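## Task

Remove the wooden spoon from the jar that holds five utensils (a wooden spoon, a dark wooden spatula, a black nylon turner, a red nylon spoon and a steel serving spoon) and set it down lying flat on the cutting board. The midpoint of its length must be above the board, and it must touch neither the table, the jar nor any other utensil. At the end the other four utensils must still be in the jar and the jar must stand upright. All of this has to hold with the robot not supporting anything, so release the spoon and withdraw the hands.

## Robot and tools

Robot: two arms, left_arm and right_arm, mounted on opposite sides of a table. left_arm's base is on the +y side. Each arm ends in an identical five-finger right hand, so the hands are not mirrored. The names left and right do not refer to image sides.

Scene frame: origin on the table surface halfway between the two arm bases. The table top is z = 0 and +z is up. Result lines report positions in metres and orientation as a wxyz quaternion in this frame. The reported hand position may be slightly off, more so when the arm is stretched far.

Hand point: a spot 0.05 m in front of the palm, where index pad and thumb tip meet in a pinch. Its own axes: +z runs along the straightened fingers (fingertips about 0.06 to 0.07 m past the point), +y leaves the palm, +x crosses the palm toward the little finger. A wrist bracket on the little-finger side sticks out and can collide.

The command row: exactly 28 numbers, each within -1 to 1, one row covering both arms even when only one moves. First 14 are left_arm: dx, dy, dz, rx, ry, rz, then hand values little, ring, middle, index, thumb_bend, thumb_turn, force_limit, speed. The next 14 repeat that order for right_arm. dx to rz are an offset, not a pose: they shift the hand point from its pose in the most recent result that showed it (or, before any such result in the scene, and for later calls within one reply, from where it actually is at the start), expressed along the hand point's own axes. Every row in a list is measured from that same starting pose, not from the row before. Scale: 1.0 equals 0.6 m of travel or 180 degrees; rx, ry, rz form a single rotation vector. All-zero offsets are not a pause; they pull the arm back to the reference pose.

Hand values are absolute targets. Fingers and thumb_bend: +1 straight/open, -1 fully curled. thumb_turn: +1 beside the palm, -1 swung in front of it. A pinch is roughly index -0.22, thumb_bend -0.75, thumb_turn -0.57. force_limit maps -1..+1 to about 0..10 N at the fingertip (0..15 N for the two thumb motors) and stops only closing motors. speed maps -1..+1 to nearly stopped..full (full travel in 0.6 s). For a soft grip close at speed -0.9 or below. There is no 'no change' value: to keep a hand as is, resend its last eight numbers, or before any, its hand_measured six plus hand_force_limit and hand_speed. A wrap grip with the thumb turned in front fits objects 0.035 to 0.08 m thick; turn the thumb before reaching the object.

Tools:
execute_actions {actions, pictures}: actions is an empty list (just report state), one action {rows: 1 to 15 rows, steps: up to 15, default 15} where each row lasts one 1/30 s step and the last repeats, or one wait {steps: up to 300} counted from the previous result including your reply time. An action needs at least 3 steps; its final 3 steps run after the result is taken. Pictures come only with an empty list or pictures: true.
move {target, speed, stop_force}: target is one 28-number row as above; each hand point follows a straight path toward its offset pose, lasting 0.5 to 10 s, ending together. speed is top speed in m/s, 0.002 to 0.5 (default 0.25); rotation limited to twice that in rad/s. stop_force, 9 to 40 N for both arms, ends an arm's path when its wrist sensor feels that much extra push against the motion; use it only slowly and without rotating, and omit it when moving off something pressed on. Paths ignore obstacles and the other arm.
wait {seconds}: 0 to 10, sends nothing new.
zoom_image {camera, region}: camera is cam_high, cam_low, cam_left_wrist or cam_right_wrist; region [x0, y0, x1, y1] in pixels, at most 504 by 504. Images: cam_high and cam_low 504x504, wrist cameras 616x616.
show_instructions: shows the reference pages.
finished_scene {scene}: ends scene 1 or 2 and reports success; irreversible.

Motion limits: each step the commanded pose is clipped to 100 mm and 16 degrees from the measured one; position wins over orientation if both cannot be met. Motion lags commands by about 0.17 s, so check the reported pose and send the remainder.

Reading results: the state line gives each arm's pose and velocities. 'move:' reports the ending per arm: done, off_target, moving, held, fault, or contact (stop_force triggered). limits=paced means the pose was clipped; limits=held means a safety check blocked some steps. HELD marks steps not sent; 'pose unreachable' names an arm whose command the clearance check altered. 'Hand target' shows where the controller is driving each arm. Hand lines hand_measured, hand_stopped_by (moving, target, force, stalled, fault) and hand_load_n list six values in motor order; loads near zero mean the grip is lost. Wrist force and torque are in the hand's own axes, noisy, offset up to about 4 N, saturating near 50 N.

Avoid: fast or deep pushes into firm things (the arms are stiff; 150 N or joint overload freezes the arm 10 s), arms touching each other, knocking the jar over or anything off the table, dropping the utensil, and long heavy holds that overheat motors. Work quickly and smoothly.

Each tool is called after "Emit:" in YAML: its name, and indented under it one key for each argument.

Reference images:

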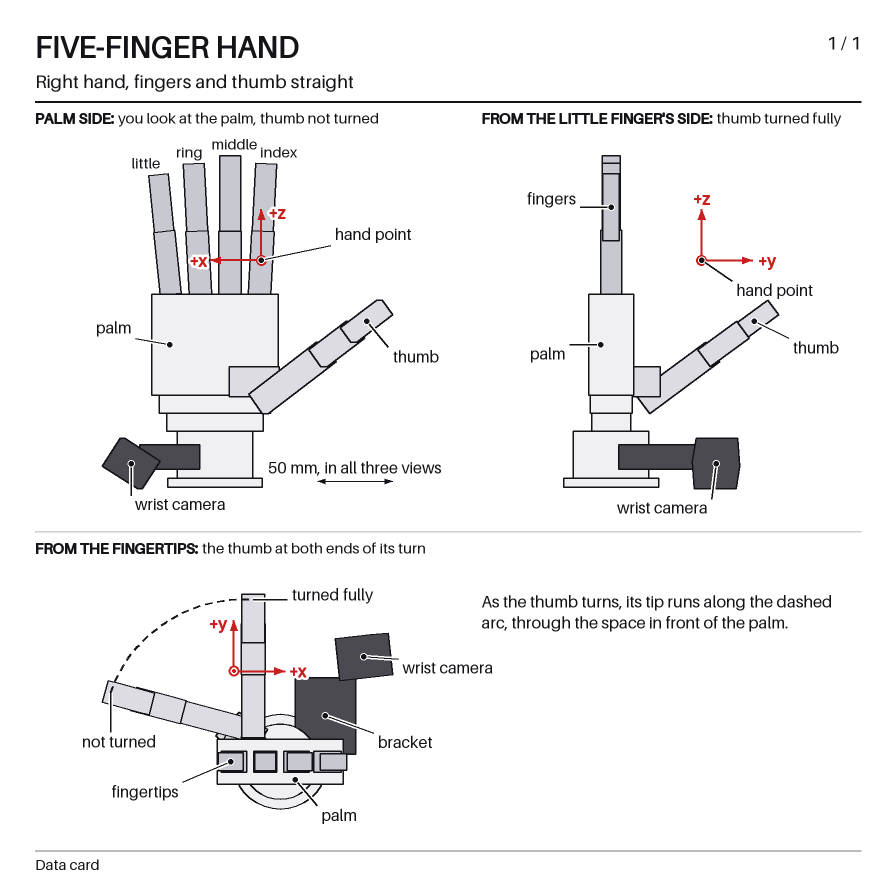

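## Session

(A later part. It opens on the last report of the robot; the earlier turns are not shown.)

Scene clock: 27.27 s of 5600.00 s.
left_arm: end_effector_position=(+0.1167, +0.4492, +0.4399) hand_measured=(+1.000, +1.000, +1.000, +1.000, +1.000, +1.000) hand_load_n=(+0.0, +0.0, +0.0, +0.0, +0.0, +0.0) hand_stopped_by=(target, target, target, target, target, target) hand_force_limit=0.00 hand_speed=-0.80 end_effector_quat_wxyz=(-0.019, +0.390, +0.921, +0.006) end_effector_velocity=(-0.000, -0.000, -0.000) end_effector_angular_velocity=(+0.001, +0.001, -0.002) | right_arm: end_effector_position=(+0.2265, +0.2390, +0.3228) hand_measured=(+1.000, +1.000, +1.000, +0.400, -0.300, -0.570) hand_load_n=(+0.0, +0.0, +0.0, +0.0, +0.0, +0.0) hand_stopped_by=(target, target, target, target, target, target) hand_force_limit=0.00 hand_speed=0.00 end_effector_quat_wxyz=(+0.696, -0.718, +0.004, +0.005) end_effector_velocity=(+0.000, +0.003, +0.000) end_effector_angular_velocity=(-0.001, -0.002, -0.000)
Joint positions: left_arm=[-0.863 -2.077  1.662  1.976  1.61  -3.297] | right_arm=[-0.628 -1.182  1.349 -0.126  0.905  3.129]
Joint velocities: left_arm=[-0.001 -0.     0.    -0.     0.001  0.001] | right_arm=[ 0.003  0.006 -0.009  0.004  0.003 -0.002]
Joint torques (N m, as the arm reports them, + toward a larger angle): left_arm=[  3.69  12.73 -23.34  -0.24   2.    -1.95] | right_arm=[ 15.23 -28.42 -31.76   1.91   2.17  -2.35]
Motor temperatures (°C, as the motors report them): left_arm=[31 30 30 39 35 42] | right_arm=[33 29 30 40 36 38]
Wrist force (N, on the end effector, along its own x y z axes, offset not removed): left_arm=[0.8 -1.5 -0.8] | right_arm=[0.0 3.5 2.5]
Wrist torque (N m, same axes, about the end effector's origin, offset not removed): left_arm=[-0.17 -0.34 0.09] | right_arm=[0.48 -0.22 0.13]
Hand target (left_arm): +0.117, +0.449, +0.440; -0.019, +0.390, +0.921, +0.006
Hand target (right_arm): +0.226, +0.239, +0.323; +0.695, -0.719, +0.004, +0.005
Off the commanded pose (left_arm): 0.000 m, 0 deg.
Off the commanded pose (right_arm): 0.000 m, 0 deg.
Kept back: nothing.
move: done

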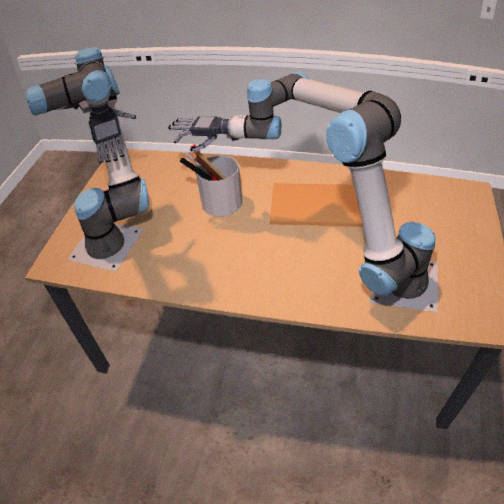

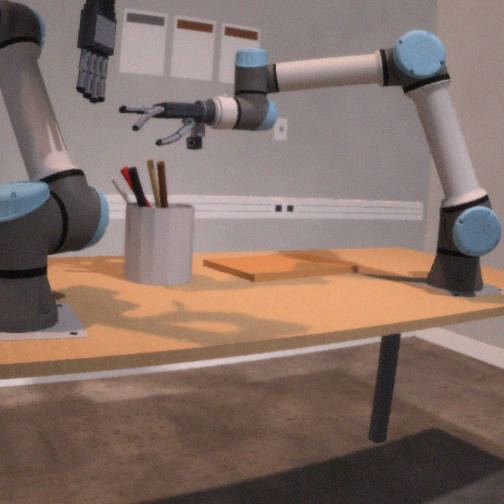

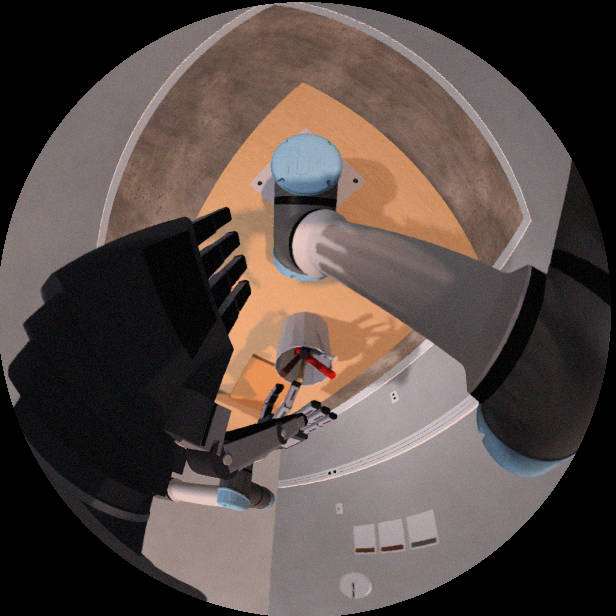

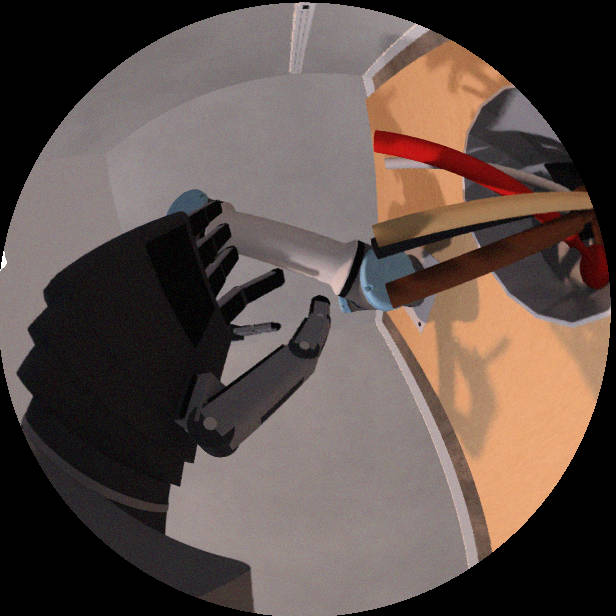

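Emit:
move:
  target: [0,0,0,0,0,0,1,1,1,1,1,1,0,-0.8,0.05,0.06,0.0,0,0,0,1,1,1,0.4,-0.3,-0.57,0,0]
  speed: 0.06

Emit:
zoom_image:
  camera: "cam_low"
  region: [90, 90, 270, 230]

Scene clock: 28.77 s of 5600.00 s.
left_arm: end_effector_position=(+0.1167, +0.4492, +0.4399) hand_measured=(+1.000, +1.000, +1.000, +1.000, +1.000, +1.000) hand_load_n=(+0.0, +0.0, +0.0, +0.0, +0.0, +0.0) hand_stopped_by=(target, target, target, target, target, target) hand_force_limit=0.00 hand_speed=-0.80 end_effector_quat_wxyz=(-0.019, +0.390, +0.921, +0.006) end_effector_velocity=(-0.000, +0.000, -0.000) end_effector_angular_velocity=(+0.000, +0.002, -0.001) | right_arm: end_effector_position=(+0.2558, +0.2379, +0.2868) hand_measured=(+1.000, +1.000, +1.000, +0.400, -0.300, -0.570) hand_load_n=(+0.0, +0.0, +0.0, +0.0, +0.0, +0.0) hand_stopped_by=(target, target, target, target, target, target) hand_force_limit=0.00 hand_speed=0.00 end_effector_quat_wxyz=(+0.696, -0.718, +0.004, +0.005) end_effector_velocity=(+0.002, -0.000, -0.002) end_effector_angular_velocity=(-0.000, +0.001, -0.000)
Joint positions: left_arm=[-0.863 -2.077  1.662  1.976  1.61  -3.297] | right_arm=[-0.67  -1.135  1.376 -0.198  0.862  3.127]
Joint velocities: left_arm=[-0.    -0.001 -0.    -0.001  0.001  0.   ] | right_arm=[-0.003  0.004  0.001 -0.005 -0.003  0.001]
Joint torques (N m, as the arm reports them, + toward a larger angle): left_arm=[  3.39  12.69 -22.82  -0.1    1.85  -2.01] | right_arm=[-13.71 -26.89 -12.95  -3.39  -2.05  -1.51]
Motor temperatures (°C, as the motors report them): left_arm=[31 30 30 39 35 42] | right_arm=[33 29 30 40 36 38]
Wrist force (N, on the end effector, along its own x y z axes, offset not removed): left_arm=[-0.1 -2.5 0.0] | right_arm=[-0.1 1.8 1.3]
Wrist torque (N m, same axes, about the end effector's origin, offset not removed): left_arm=[-0.37 -0.22 0.05] | right_arm=[0.35 -0.20 -0.05]
Hand target (left_arm): +0.117, +0.449, +0.440; -0.019, +0.390, +0.921, +0.006
Hand target (right_arm): +0.256, +0.238, +0.286; +0.696, -0.718, +0.004, +0.005
Off the commanded pose (left_arm): 0.000 m, 0 deg.
Off the commanded pose (right_arm): 0.000 m, 0 deg.
Kept back: nothing.
move: done

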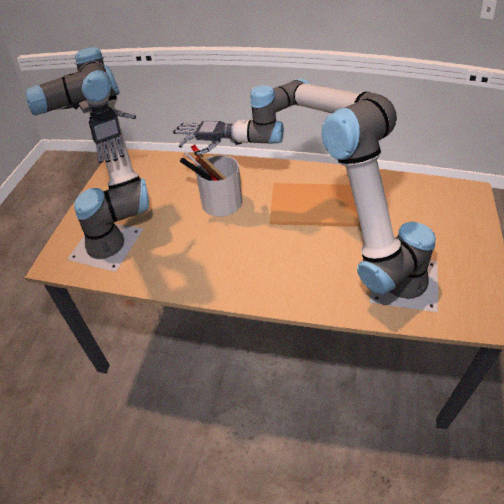

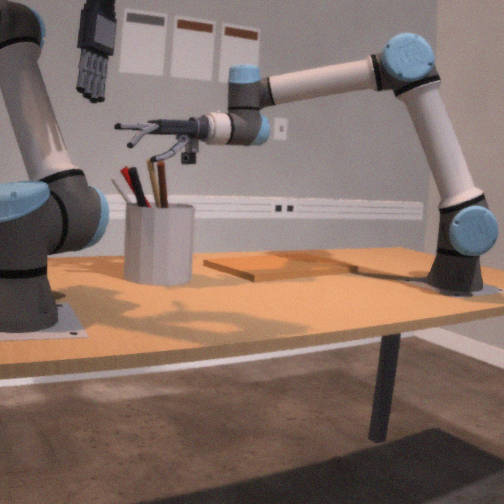

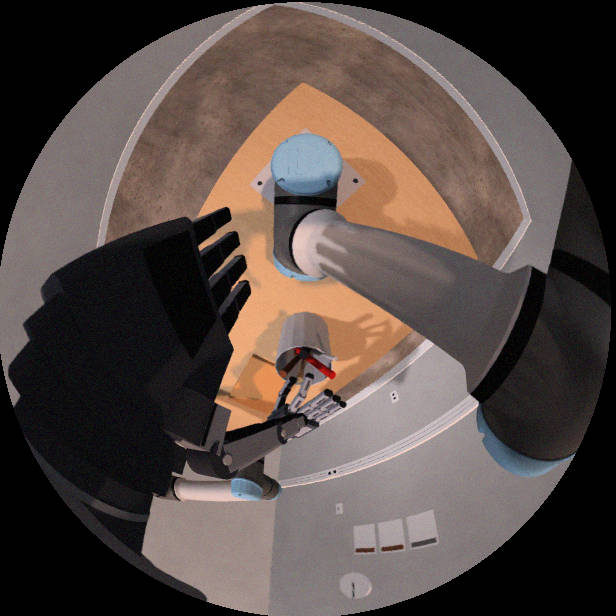

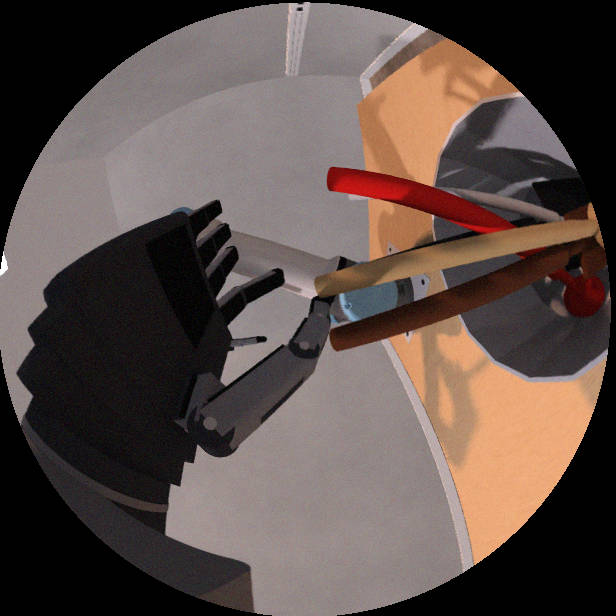

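Region (90, 90, 270, 230) of cam_low's 504x504 image, scaled by 2.800, with more detail than that image has.

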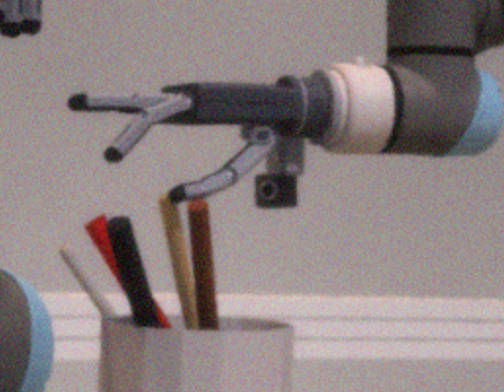

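Emit:
move:
  target: [0,0,0,0,0,0,1,1,1,1,1,1,0,-0.8,0.008,0.0,-0.033,0,0,0,1,1,1,0.4,-0.3,-0.57,0,0]
  speed: 0.05

Emit:
move:
  target: [0,0,0,0,0,0,1,1,1,1,1,1,0,-0.8,0,0.065,0,0,0,0,1,1,1,0.4,-0.3,-0.57,0,0]
  speed: 0.04

Emit:
zoom_image:
  camera: "cam_low"
  region: [90, 90, 270, 230]

Scene clock: 29.90 s of 5600.00 s.
left_arm: end_effector_position=(+0.1167, +0.4492, +0.4399) hand_measured=(+1.000, +1.000, +1.000, +1.000, +1.000, +1.000) hand_load_n=(+0.0, +0.0, +0.0, +0.0, +0.0, +0.0) hand_stopped_by=(target, target, target, target, target, target) hand_force_limit=0.00 hand_speed=-0.80 end_effector_quat_wxyz=(-0.019, +0.390, +0.921, +0.006) end_effector_velocity=(-0.001, -0.000, +0.000) end_effector_angular_velocity=(+0.002, -0.001, -0.001) | right_arm: end_effector_position=(+0.2606, +0.2185, +0.2873) hand_measured=(+1.000, +1.000, +1.000, +0.400, -0.300, -0.570) hand_load_n=(+0.0, +0.0, +0.0, +0.0, +0.0, +0.0) hand_stopped_by=(target, target, target, target, target, target) hand_force_limit=0.00 hand_speed=0.00 end_effector_quat_wxyz=(+0.695, -0.719, +0.004, +0.005) end_effector_velocity=(+0.001, -0.003, +0.000) end_effector_angular_velocity=(+0.000, +0.002, -0.000)
Joint positions: left_arm=[-0.863 -2.077  1.662  1.976  1.61  -3.297] | right_arm=[-0.7   -1.171  1.427 -0.212  0.833  3.125]
Joint velocities: left_arm=[-0.001  0.002 -0.    -0.     0.001  0.001] | right_arm=[-0.004 -0.005  0.007 -0.002 -0.003  0.002]
Joint torques (N m, as the arm reports them, + toward a larger angle): left_arm=[  4.27  12.63 -23.27  -0.24   1.87  -2.07] | right_arm=[-13.39 -42.84 -11.73  -3.9   -2.19  -2.22]
Motor temperatures (°C, as the motors report them): left_arm=[31 30 30 39 35 42] | right_arm=[33 29 30 40 36 38]
Wrist force (N, on the end effector, along its own x y z axes, offset not removed): left_arm=[0.1 -1.0 0.5] | right_arm=[-0.6 2.7 1.8]
Wrist torque (N m, same axes, about the end effector's origin, offset not removed): left_arm=[-0.12 -0.30 0.07] | right_arm=[0.46 -0.09 0.03]
Hand target (left_arm): +0.117, +0.449, +0.440; -0.019, +0.390, +0.921, +0.006
Hand target (right_arm): +0.261, +0.218, +0.287; +0.696, -0.718, +0.004, +0.005
Off the commanded pose (left_arm): 0.000 m, 0 deg.
Off the commanded pose (right_arm): 0.000 m, 0 deg.
Kept back: nothing.
move: done

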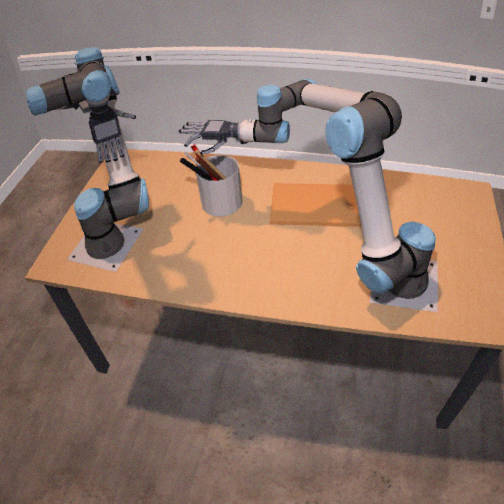

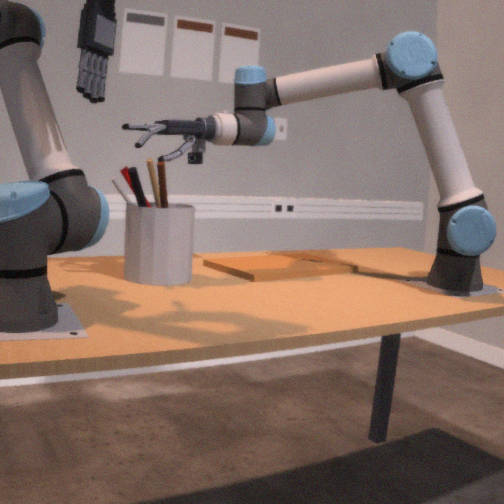

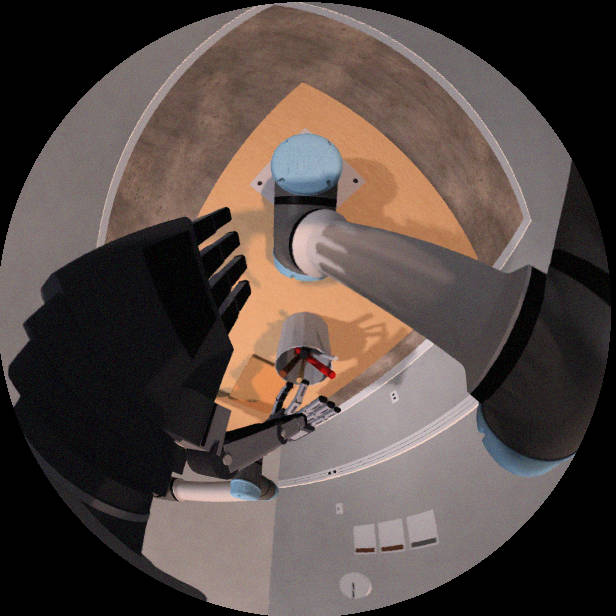

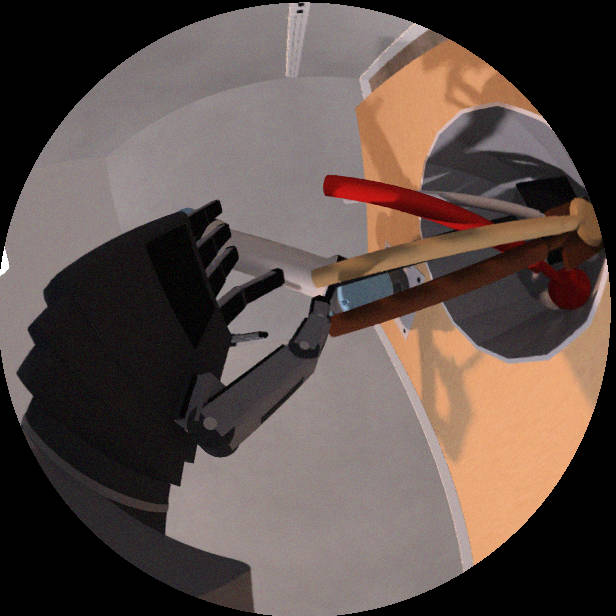

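Scene clock: 31.30 s of 5600.00 s.
left_arm: end_effector_position=(+0.1167, +0.4492, +0.4399) hand_measured=(+1.000, +1.000, +1.000, +1.000, +1.000, +1.000) hand_load_n=(+0.0, +0.0, +0.0, +0.0, +0.0, +0.0) hand_stopped_by=(target, target, target, target, target, target) hand_force_limit=0.00 hand_speed=-0.80 end_effector_quat_wxyz=(-0.019, +0.390, +0.921, +0.006) end_effector_velocity=(-0.000, -0.000, +0.000) end_effector_angular_velocity=(-0.000, +0.001, -0.003) | right_arm: end_effector_position=(+0.2601, +0.2172, +0.2487) hand_measured=(+1.000, +1.000, +1.000, +0.400, -0.300, -0.570) hand_load_n=(+0.0, +0.0, +0.0, +0.0, +0.0, +0.0) hand_stopped_by=(target, target, target, target, target, target) hand_force_limit=0.00 hand_speed=0.00 end_effector_quat_wxyz=(+0.695, -0.719, +0.004, +0.005) end_effector_velocity=(-0.000, +0.000, -0.003) end_effector_angular_velocity=(+0.000, +0.000, +0.001)
Joint positions: left_arm=[-0.863 -2.077  1.662  1.976  1.61  -3.297] | right_arm=[-0.701 -1.147  1.495 -0.304  0.832  3.125]
Joint velocities: left_arm=[-0.001 -0.    -0.    -0.     0.     0.002] | right_arm=[ 0.     0.002  0.004 -0.007 -0.001  0.   ]
Joint torques (N m, as the arm reports them, + toward a larger angle): left_arm=[  3.52  12.8  -22.85  -0.2    2.05  -2.02] | right_arm=[-13.36 -29.11 -12.14  -3.35  -1.76   2.67]
Motor temperatures (°C, as the motors report them): left_arm=[31 30 30 39 35 42] | right_arm=[33 29 30 40 36 38]
Wrist force (N, on the end effector, along its own x y z axes, offset not removed): left_arm=[-0.9 -1.2 0.4] | right_arm=[0.8 2.7 2.2]
Wrist torque (N m, same axes, about the end effector's origin, offset not removed): left_arm=[-0.14 -0.11 0.00] | right_arm=[0.50 -0.26 -0.03]
Hand target (left_arm): +0.117, +0.449, +0.440; -0.019, +0.390, +0.921, +0.006
Hand target (right_arm): +0.260, +0.217, +0.248; +0.695, -0.719, +0.004, +0.005
Off the commanded pose (left_arm): 0.000 m, 0 deg.
Off the commanded pose (right_arm): 0.000 m, 0 deg.
Kept back: nothing.
move: done

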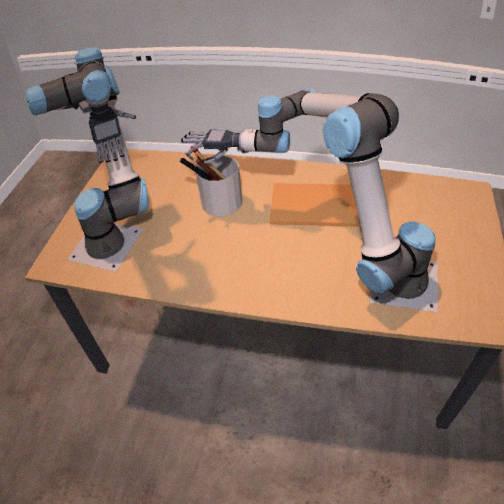

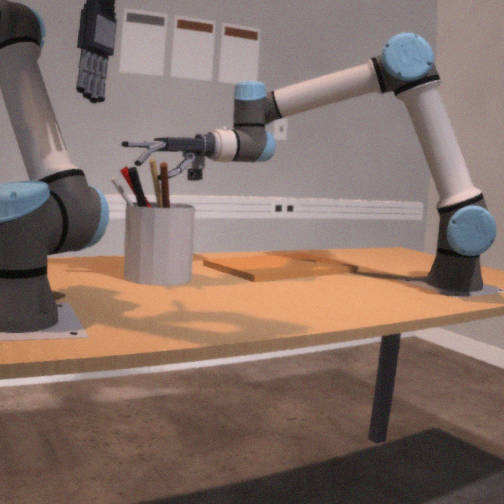

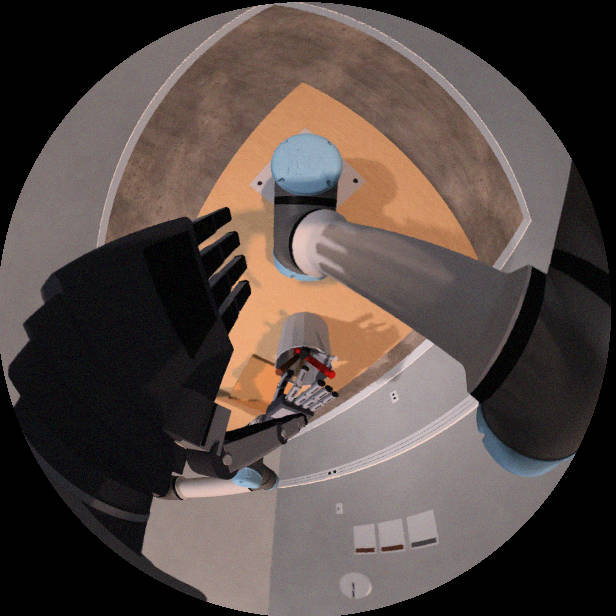

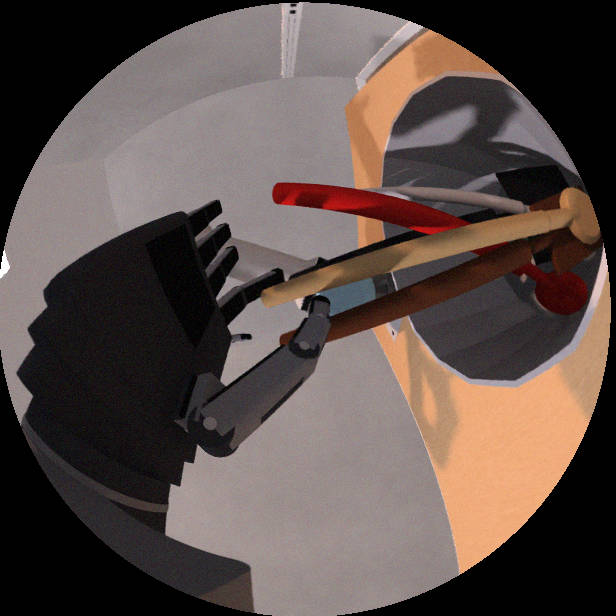

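Region (90, 90, 270, 230) of cam_low's 504x504 image, scaled by 2.800, with more detail than that image has.

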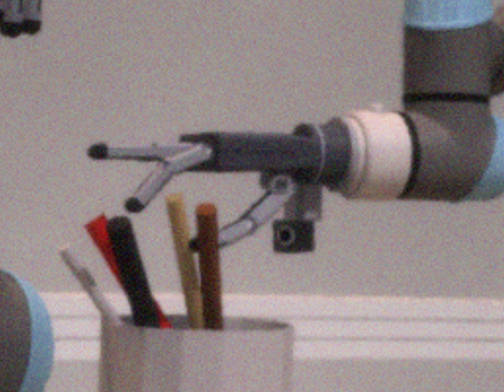

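Emit:
move:
  target: [0,0,0,0,0,0,1,1,1,1,1,1,0,-0.8,0.022,0.01,0,0,0,0,1,1,1,0.4,-0.3,-0.57,0,0]
  speed: 0.03

Emit:
move:
  target: [0,0,0,0,0,0,1,1,1,1,1,1,0,-0.8,0,0,0,0,0,0,1,1,1,-0.6,-0.75,-0.57,0.0,-0.6]

Emit:
zoom_image:
  camera: "cam_low"
  region: [90, 90, 270, 230]

Scene clock: 32.37 s of 5600.00 s.
left_arm: end_effector_position=(+0.1167, +0.4492, +0.4399) hand_measured=(+1.000, +1.000, +1.000, +1.000, +1.000, +1.000) hand_load_n=(+0.0, +0.0, +0.0, +0.0, +0.0, +0.0) hand_stopped_by=(target, target, target, target, target, target) hand_force_limit=0.00 hand_speed=-0.80 end_effector_quat_wxyz=(-0.019, +0.390, +0.921, +0.006) end_effector_velocity=(+0.000, +0.000, -0.000) end_effector_angular_velocity=(-0.001, +0.001, +0.002) | right_arm: end_effector_position=(+0.2729, +0.2170, +0.2427) hand_measured=(+1.000, +1.000, +1.000, +0.400, -0.300, -0.570) hand_load_n=(+0.0, +0.0, +0.0, +0.0, +0.0, +0.0) hand_stopped_by=(target, target, target, target, target, target) hand_force_limit=0.00 hand_speed=0.00 end_effector_quat_wxyz=(+0.695, -0.719, +0.004, +0.005) end_effector_velocity=(+0.004, -0.000, -0.001) end_effector_angular_velocity=(-0.000, +0.001, -0.001)
Joint positions: left_arm=[-0.863 -2.077  1.662  1.976  1.61  -3.297] | right_arm=[-0.719 -1.128  1.483 -0.31   0.814  3.124]
Joint velocities: left_arm=[ 0.001 -0.001  0.    -0.    -0.    -0.002] | right_arm=[-0.005  0.004 -0.003 -0.001 -0.005  0.   ]
Joint torques (N m, as the arm reports them, + toward a larger angle): left_arm=[  3.67  12.69 -22.94  -0.28   1.88  -1.91] | right_arm=[-13.73 -28.68 -32.25  -3.45  -1.86  -2.39]
Motor temperatures (°C, as the motors report them): left_arm=[31 30 30 39 35 42] | right_arm=[33 29 30 40 36 38]
Wrist force (N, on the end effector, along its own x y z axes, offset not removed): left_arm=[0.2 -1.7 1.4] | right_arm=[1.0 2.8 3.1]
Wrist torque (N m, same axes, about the end effector's origin, offset not removed): left_arm=[-0.33 -0.34 0.05] | right_arm=[0.36 -0.39 0.19]
Hand target (left_arm): +0.117, +0.449, +0.440; -0.019, +0.390, +0.921, +0.006
Hand target (right_arm): +0.273, +0.217, +0.243; +0.695, -0.719, +0.004, +0.005
Off the commanded pose (left_arm): 0.000 m, 0 deg.
Off the commanded pose (right_arm): 0.000 m, 0 deg.
Kept back: nothing.
move: done

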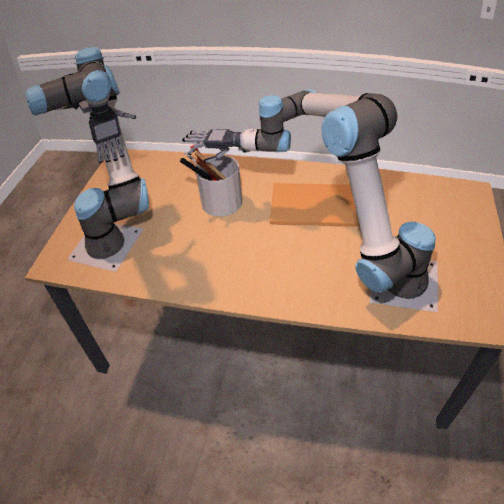

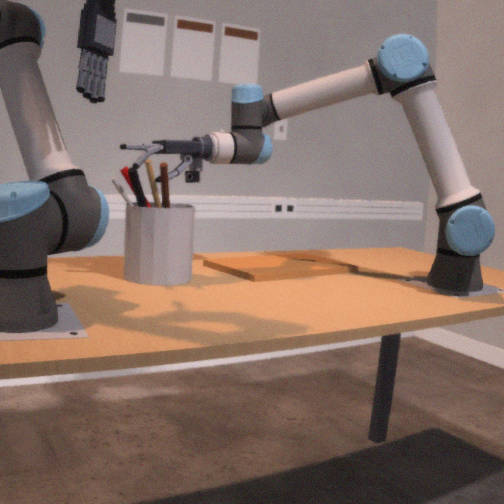

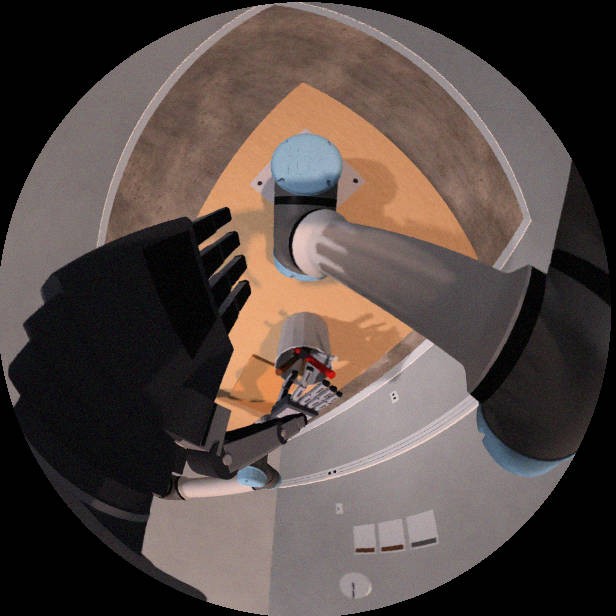

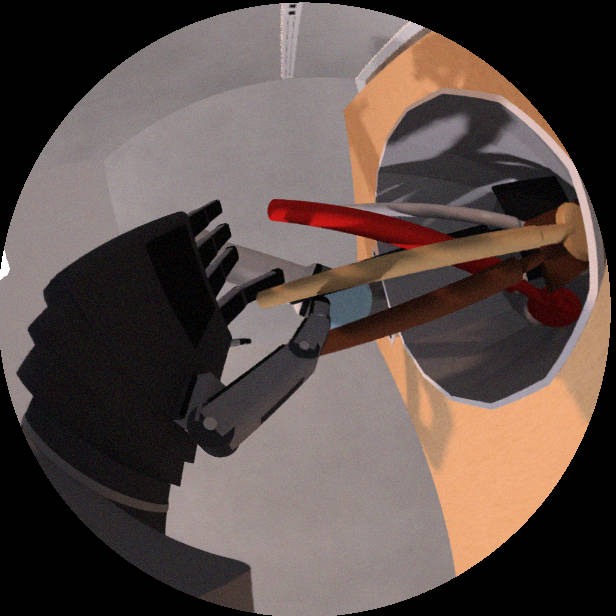

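Scene clock: 33.23 s of 5600.00 s.
left_arm: end_effector_position=(+0.1167, +0.4492, +0.4399) hand_measured=(+1.000, +1.000, +1.000, +1.000, +1.000, +1.000) hand_load_n=(+0.0, +0.0, +0.0, +0.0, +0.0, +0.0) hand_stopped_by=(target, target, target, target, target, target) hand_force_limit=0.00 hand_speed=-0.80 end_effector_quat_wxyz=(-0.019, +0.390, +0.921, +0.006) end_effector_velocity=(+0.000, +0.000, +0.000) end_effector_angular_velocity=(+0.000, -0.001, +0.002) | right_arm: end_effector_position=(+0.2730, +0.2170, +0.2427) hand_measured=(+1.000, +1.000, +1.000, +0.204, -0.538, -0.570) hand_load_n=(+0.0, +0.0, +0.0, +2.5, +4.0, +1.5) hand_stopped_by=(target, target, target, force, force, target) hand_force_limit=0.00 hand_speed=-0.60 end_effector_quat_wxyz=(+0.695, -0.719, +0.004, +0.005) end_effector_velocity=(+0.000, +0.000, -0.000) end_effector_angular_velocity=(-0.000, +0.001, -0.001)
Joint positions: left_arm=[-0.863 -2.077  1.662  1.976  1.61  -3.297] | right_arm=[-0.719 -1.128  1.483 -0.31   0.814  3.124]
Joint velocities: left_arm=[ 0.001 -0.     0.     0.001  0.    -0.002] | right_arm=[ 0.     0.     0.    -0.     0.001  0.001]
Joint torques (N m, as the arm reports them, + toward a larger angle): left_arm=[  4.27  12.58 -24.02  -0.24   1.97  -1.9 ] | right_arm=[ 13.91 -45.18 -11.72  -1.34   2.18  -1.75]
Motor temperatures (°C, as the motors report them): left_arm=[31 30 30 39 35 42] | right_arm=[33 29 30 40 36 38]
Wrist force (N, on the end effector, along its own x y z axes, offset not removed): left_arm=[0.5 -0.3 1.0] | right_arm=[1.0 1.2 0.9]
Wrist torque (N m, same axes, about the end effector's origin, offset not removed): left_arm=[-0.13 -0.35 0.17] | right_arm=[0.29 -0.26 0.10]
Hand target (left_arm): +0.117, +0.449, +0.440; -0.019, +0.390, +0.921, +0.006
Hand target (right_arm): +0.273, +0.217, +0.243; +0.695, -0.719, +0.004, +0.005
Off the commanded pose (left_arm): 0.000 m, 0 deg.
Off the commanded pose (right_arm): 0.000 m, 0 deg.
Kept back: nothing.
move: done

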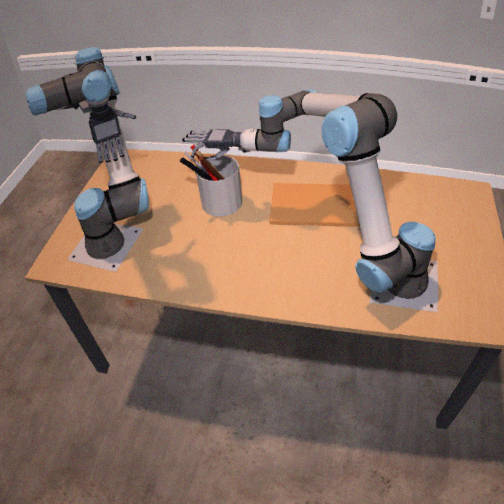

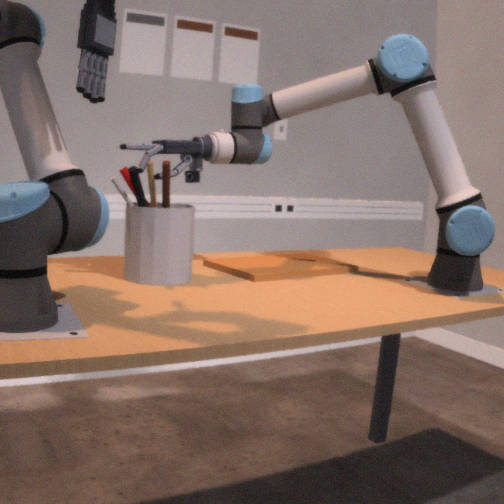

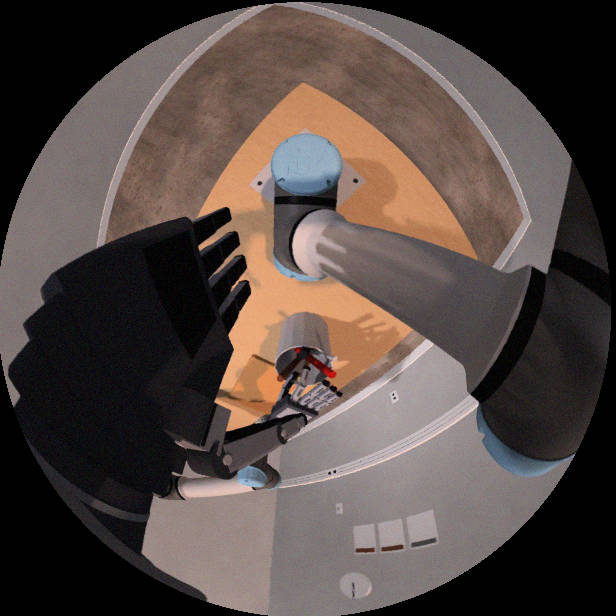

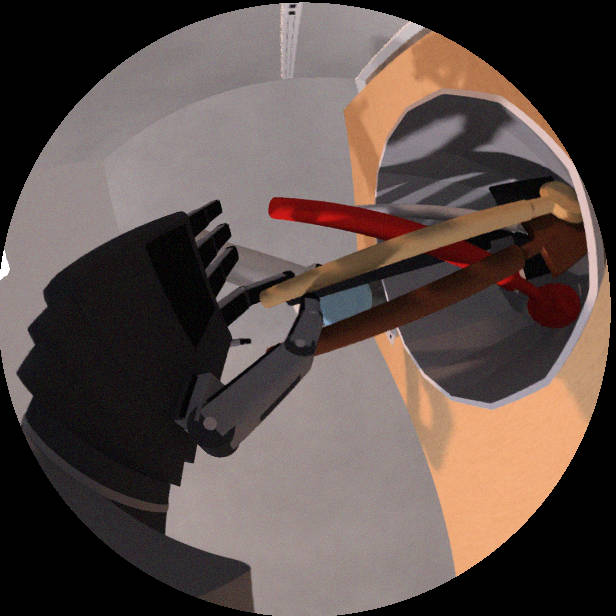

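Region (90, 90, 270, 230) of cam_low's 504x504 image, scaled by 2.800, with more detail than that image has.

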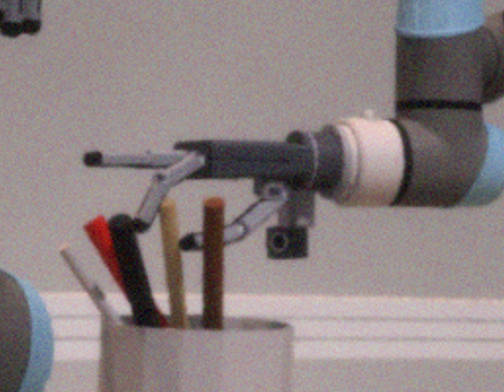

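Emit:
move:
  target: [0,0,0,0,0,0,1,1,1,1,1,1,0,-0.8,0,0,0,0,0,0,1,1,1,-0.7,-0.8,-0.57,0.6,-0.6]

Emit:
zoom_image:
  camera: "cam_low"
  region: [90, 90, 270, 230]

Scene clock: 34.17 s of 5600.00 s.
left_arm: end_effector_position=(+0.1167, +0.4492, +0.4399) hand_measured=(+1.000, +1.000, +1.000, +1.000, +1.000, +1.000) hand_load_n=(+0.0, +0.0, +0.0, +0.0, +0.0, +0.0) hand_stopped_by=(target, target, target, target, target, target) hand_force_limit=0.00 hand_speed=-0.80 end_effector_quat_wxyz=(-0.019, +0.390, +0.921, +0.006) end_effector_velocity=(+0.000, +0.000, +0.000) end_effector_angular_velocity=(+0.000, -0.001, -0.001) | right_arm: end_effector_position=(+0.2729, +0.2170, +0.2427) hand_measured=(+1.000, +1.000, +1.000, +0.122, -0.604, -0.570) hand_load_n=(+0.0, +0.0, +0.0, +10.0, +11.5, +4.5) hand_stopped_by=(target, target, target, force, force, target) hand_force_limit=0.60 hand_speed=-0.60 end_effector_quat_wxyz=(+0.695, -0.719, +0.004, +0.005) end_effector_velocity=(+0.001, -0.000, -0.000) end_effector_angular_velocity=(-0.000, -0.001, -0.002)
Joint positions: left_arm=[-0.863 -2.077  1.662  1.976  1.61  -3.297] | right_arm=[-0.719 -1.128  1.483 -0.31   0.814  3.124]
Joint velocities: left_arm=[-0.001 -0.     0.     0.001 -0.     0.   ] | right_arm=[-0.001  0.    -0.     0.     0.    -0.001]
Joint torques (N m, as the arm reports them, + toward a larger angle): left_arm=[  3.6   12.96 -23.69  -0.21   1.86  -1.85] | right_arm=[  1.22 -39.12 -13.66  -0.63   1.85  -1.77]
Motor temperatures (°C, as the motors report them): left_arm=[31 30 30 39 35 42] | right_arm=[33 29 30 40 36 38]
Wrist force (N, on the end effector, along its own x y z axes, offset not removed): left_arm=[0.6 -1.8 1.1] | right_arm=[-2.7 -1.8 1.4]
Wrist torque (N m, same axes, about the end effector's origin, offset not removed): left_arm=[-0.27 -0.36 0.10] | right_arm=[0.05 0.07 0.13]
Hand target (left_arm): +0.117, +0.449, +0.440; -0.019, +0.390, +0.921, +0.006
Hand target (right_arm): +0.273, +0.217, +0.243; +0.695, -0.719, +0.004, +0.005
Off the commanded pose (left_arm): 0.000 m, 0 deg.
Off the commanded pose (right_arm): 0.000 m, 0 deg.
Kept back: nothing.
move: done

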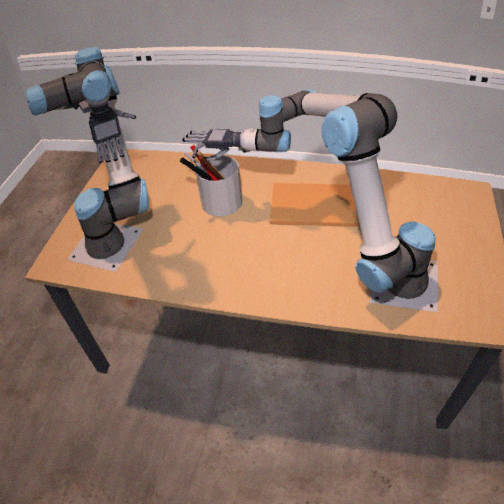

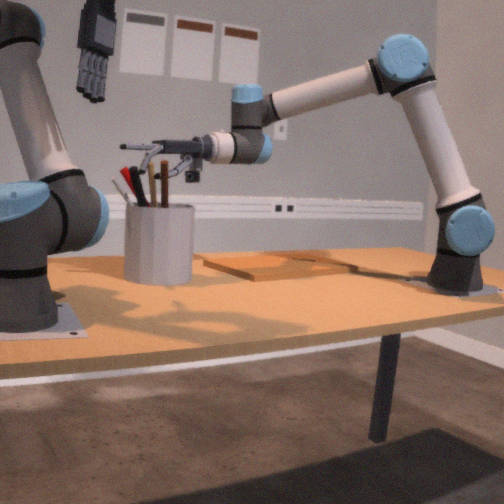

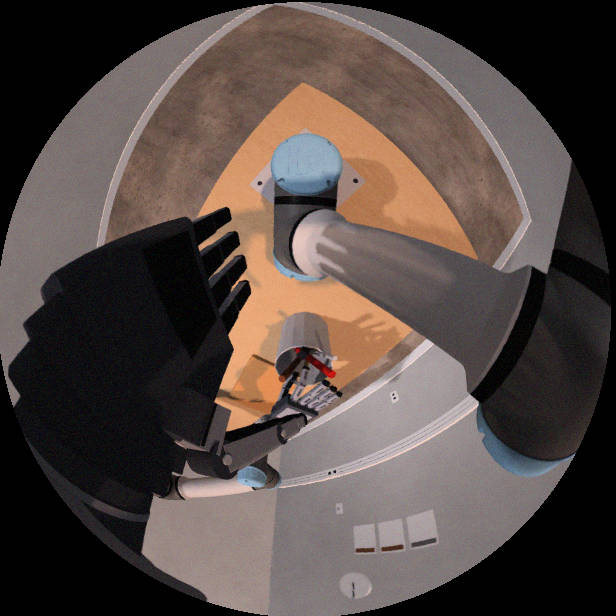

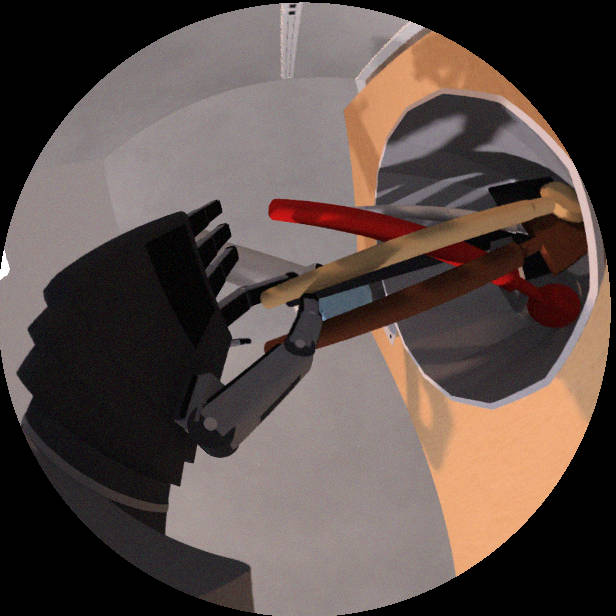

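Region (90, 90, 270, 230) of cam_low's 504x504 image, scaled by 2.800, with more detail than that image has.

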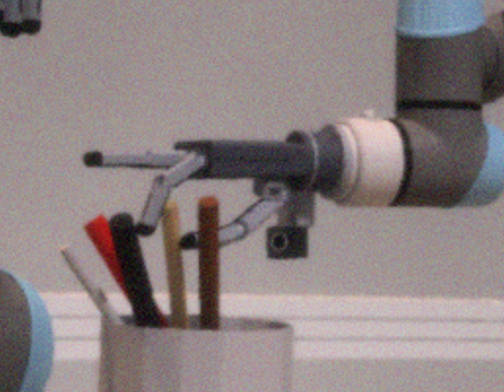

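Something is held; lift a bit to test.

Emit:
move:
  target: [0,0,0,0,0,0,1,1,1,1,1,1,0,-0.8,0,-0.1,-0.02,0,0,0,1,1,1,-0.7,-0.8,-0.57,0.6,-0.6]
  speed: 0.05

Scene clock: 36.07 s of 5600.00 s.
left_arm: end_effector_position=(+0.1167, +0.4492, +0.4399) hand_measured=(+1.000, +1.000, +1.000, +1.000, +1.000, +1.000) hand_load_n=(+0.0, +0.0, +0.0, +0.0, +0.0, +0.0) hand_stopped_by=(target, target, target, target, target, target) hand_force_limit=0.00 hand_speed=-0.80 end_effector_quat_wxyz=(-0.019, +0.390, +0.921, +0.006) end_effector_velocity=(+0.000, +0.000, +0.000) end_effector_angular_velocity=(-0.000, +0.001, -0.000) | right_arm: end_effector_position=(+0.2737, +0.2071, +0.3027) hand_measured=(+1.000, +1.000, +1.000, +0.120, -0.610, -0.570) hand_load_n=(+0.0, +0.0, +0.0, +0.0, +0.0, +0.0) hand_stopped_by=(target, target, target, force, force, target) hand_force_limit=0.60 hand_speed=-0.60 end_effector_quat_wxyz=(+0.696, -0.718, +0.004, +0.005) end_effector_velocity=(-0.000, -0.001, +0.003) end_effector_angular_velocity=(-0.001, +0.000, +0.001)
Joint positions: left_arm=[-0.863 -2.077  1.662  1.976  1.61  -3.297] | right_arm=[-0.732 -1.188  1.41  -0.177  0.8    3.123]
Joint velocities: left_arm=[-0.    -0.001 -0.     0.    -0.     0.   ] | right_arm=[-0.001 -0.002 -0.005  0.008 -0.002 -0.   ]
Joint torques (N m, as the arm reports them, + toward a larger angle): left_arm=[  3.98  12.8  -22.9   -0.34   1.97  -1.92] | right_arm=[-13.93 -44.8  -30.57   1.22  -1.83  -2.35]
Motor temperatures (°C, as the motors report them): left_arm=[31 30 30 39 35 42] | right_arm=[33 29 30 40 36 38]
Wrist force (N, on the end effector, along its own x y z axes, offset not removed): left_arm=[0.3 -0.8 0.7] | right_arm=[2.5 0.9 3.1]
Wrist torque (N m, same axes, about the end effector's origin, offset not removed): left_arm=[-0.11 -0.34 0.09] | right_arm=[0.11 -0.56 0.16]
Hand target (left_arm): +0.117, +0.449, +0.440; -0.019, +0.390, +0.921, +0.006
Hand target (right_arm): +0.274, +0.207, +0.303; +0.695, -0.719, +0.004, +0.005
Off the commanded pose (left_arm): 0.000 m, 0 deg.
Off the commanded pose (right_arm): 0.000 m, 0 deg.
Kept back: nothing.
move: done

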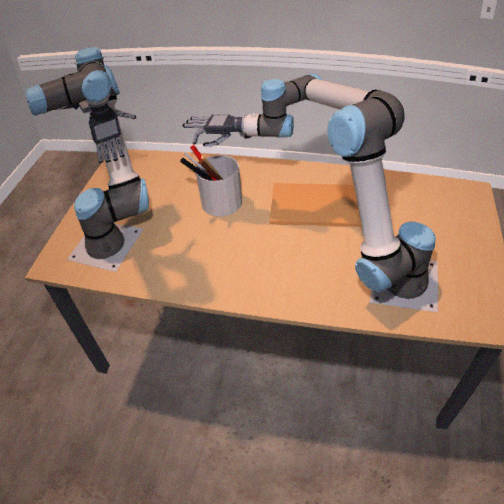

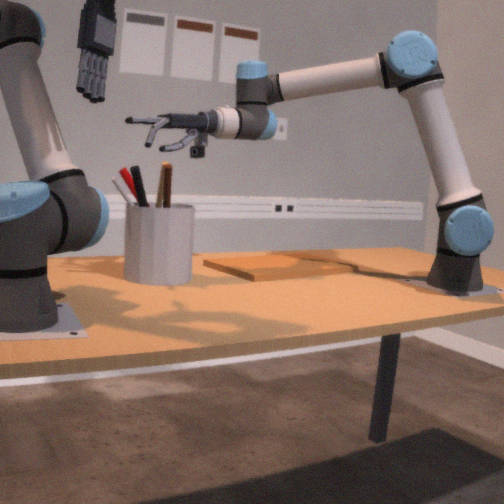

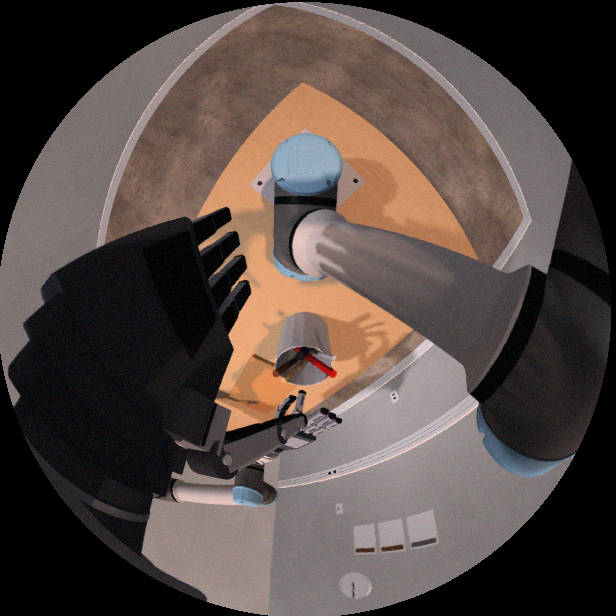

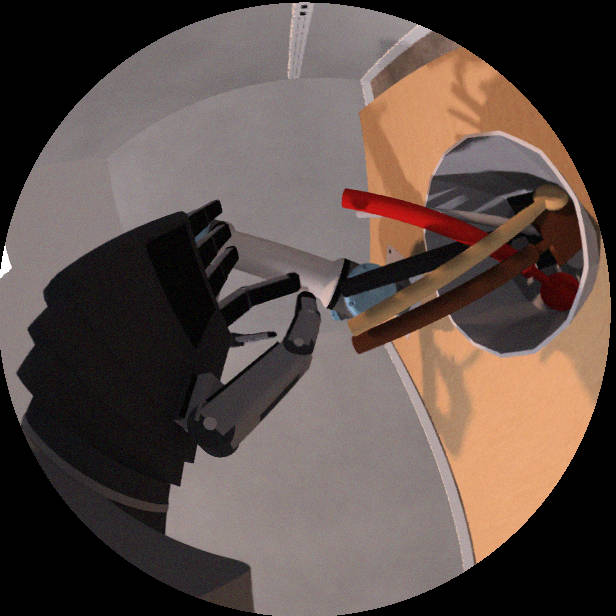

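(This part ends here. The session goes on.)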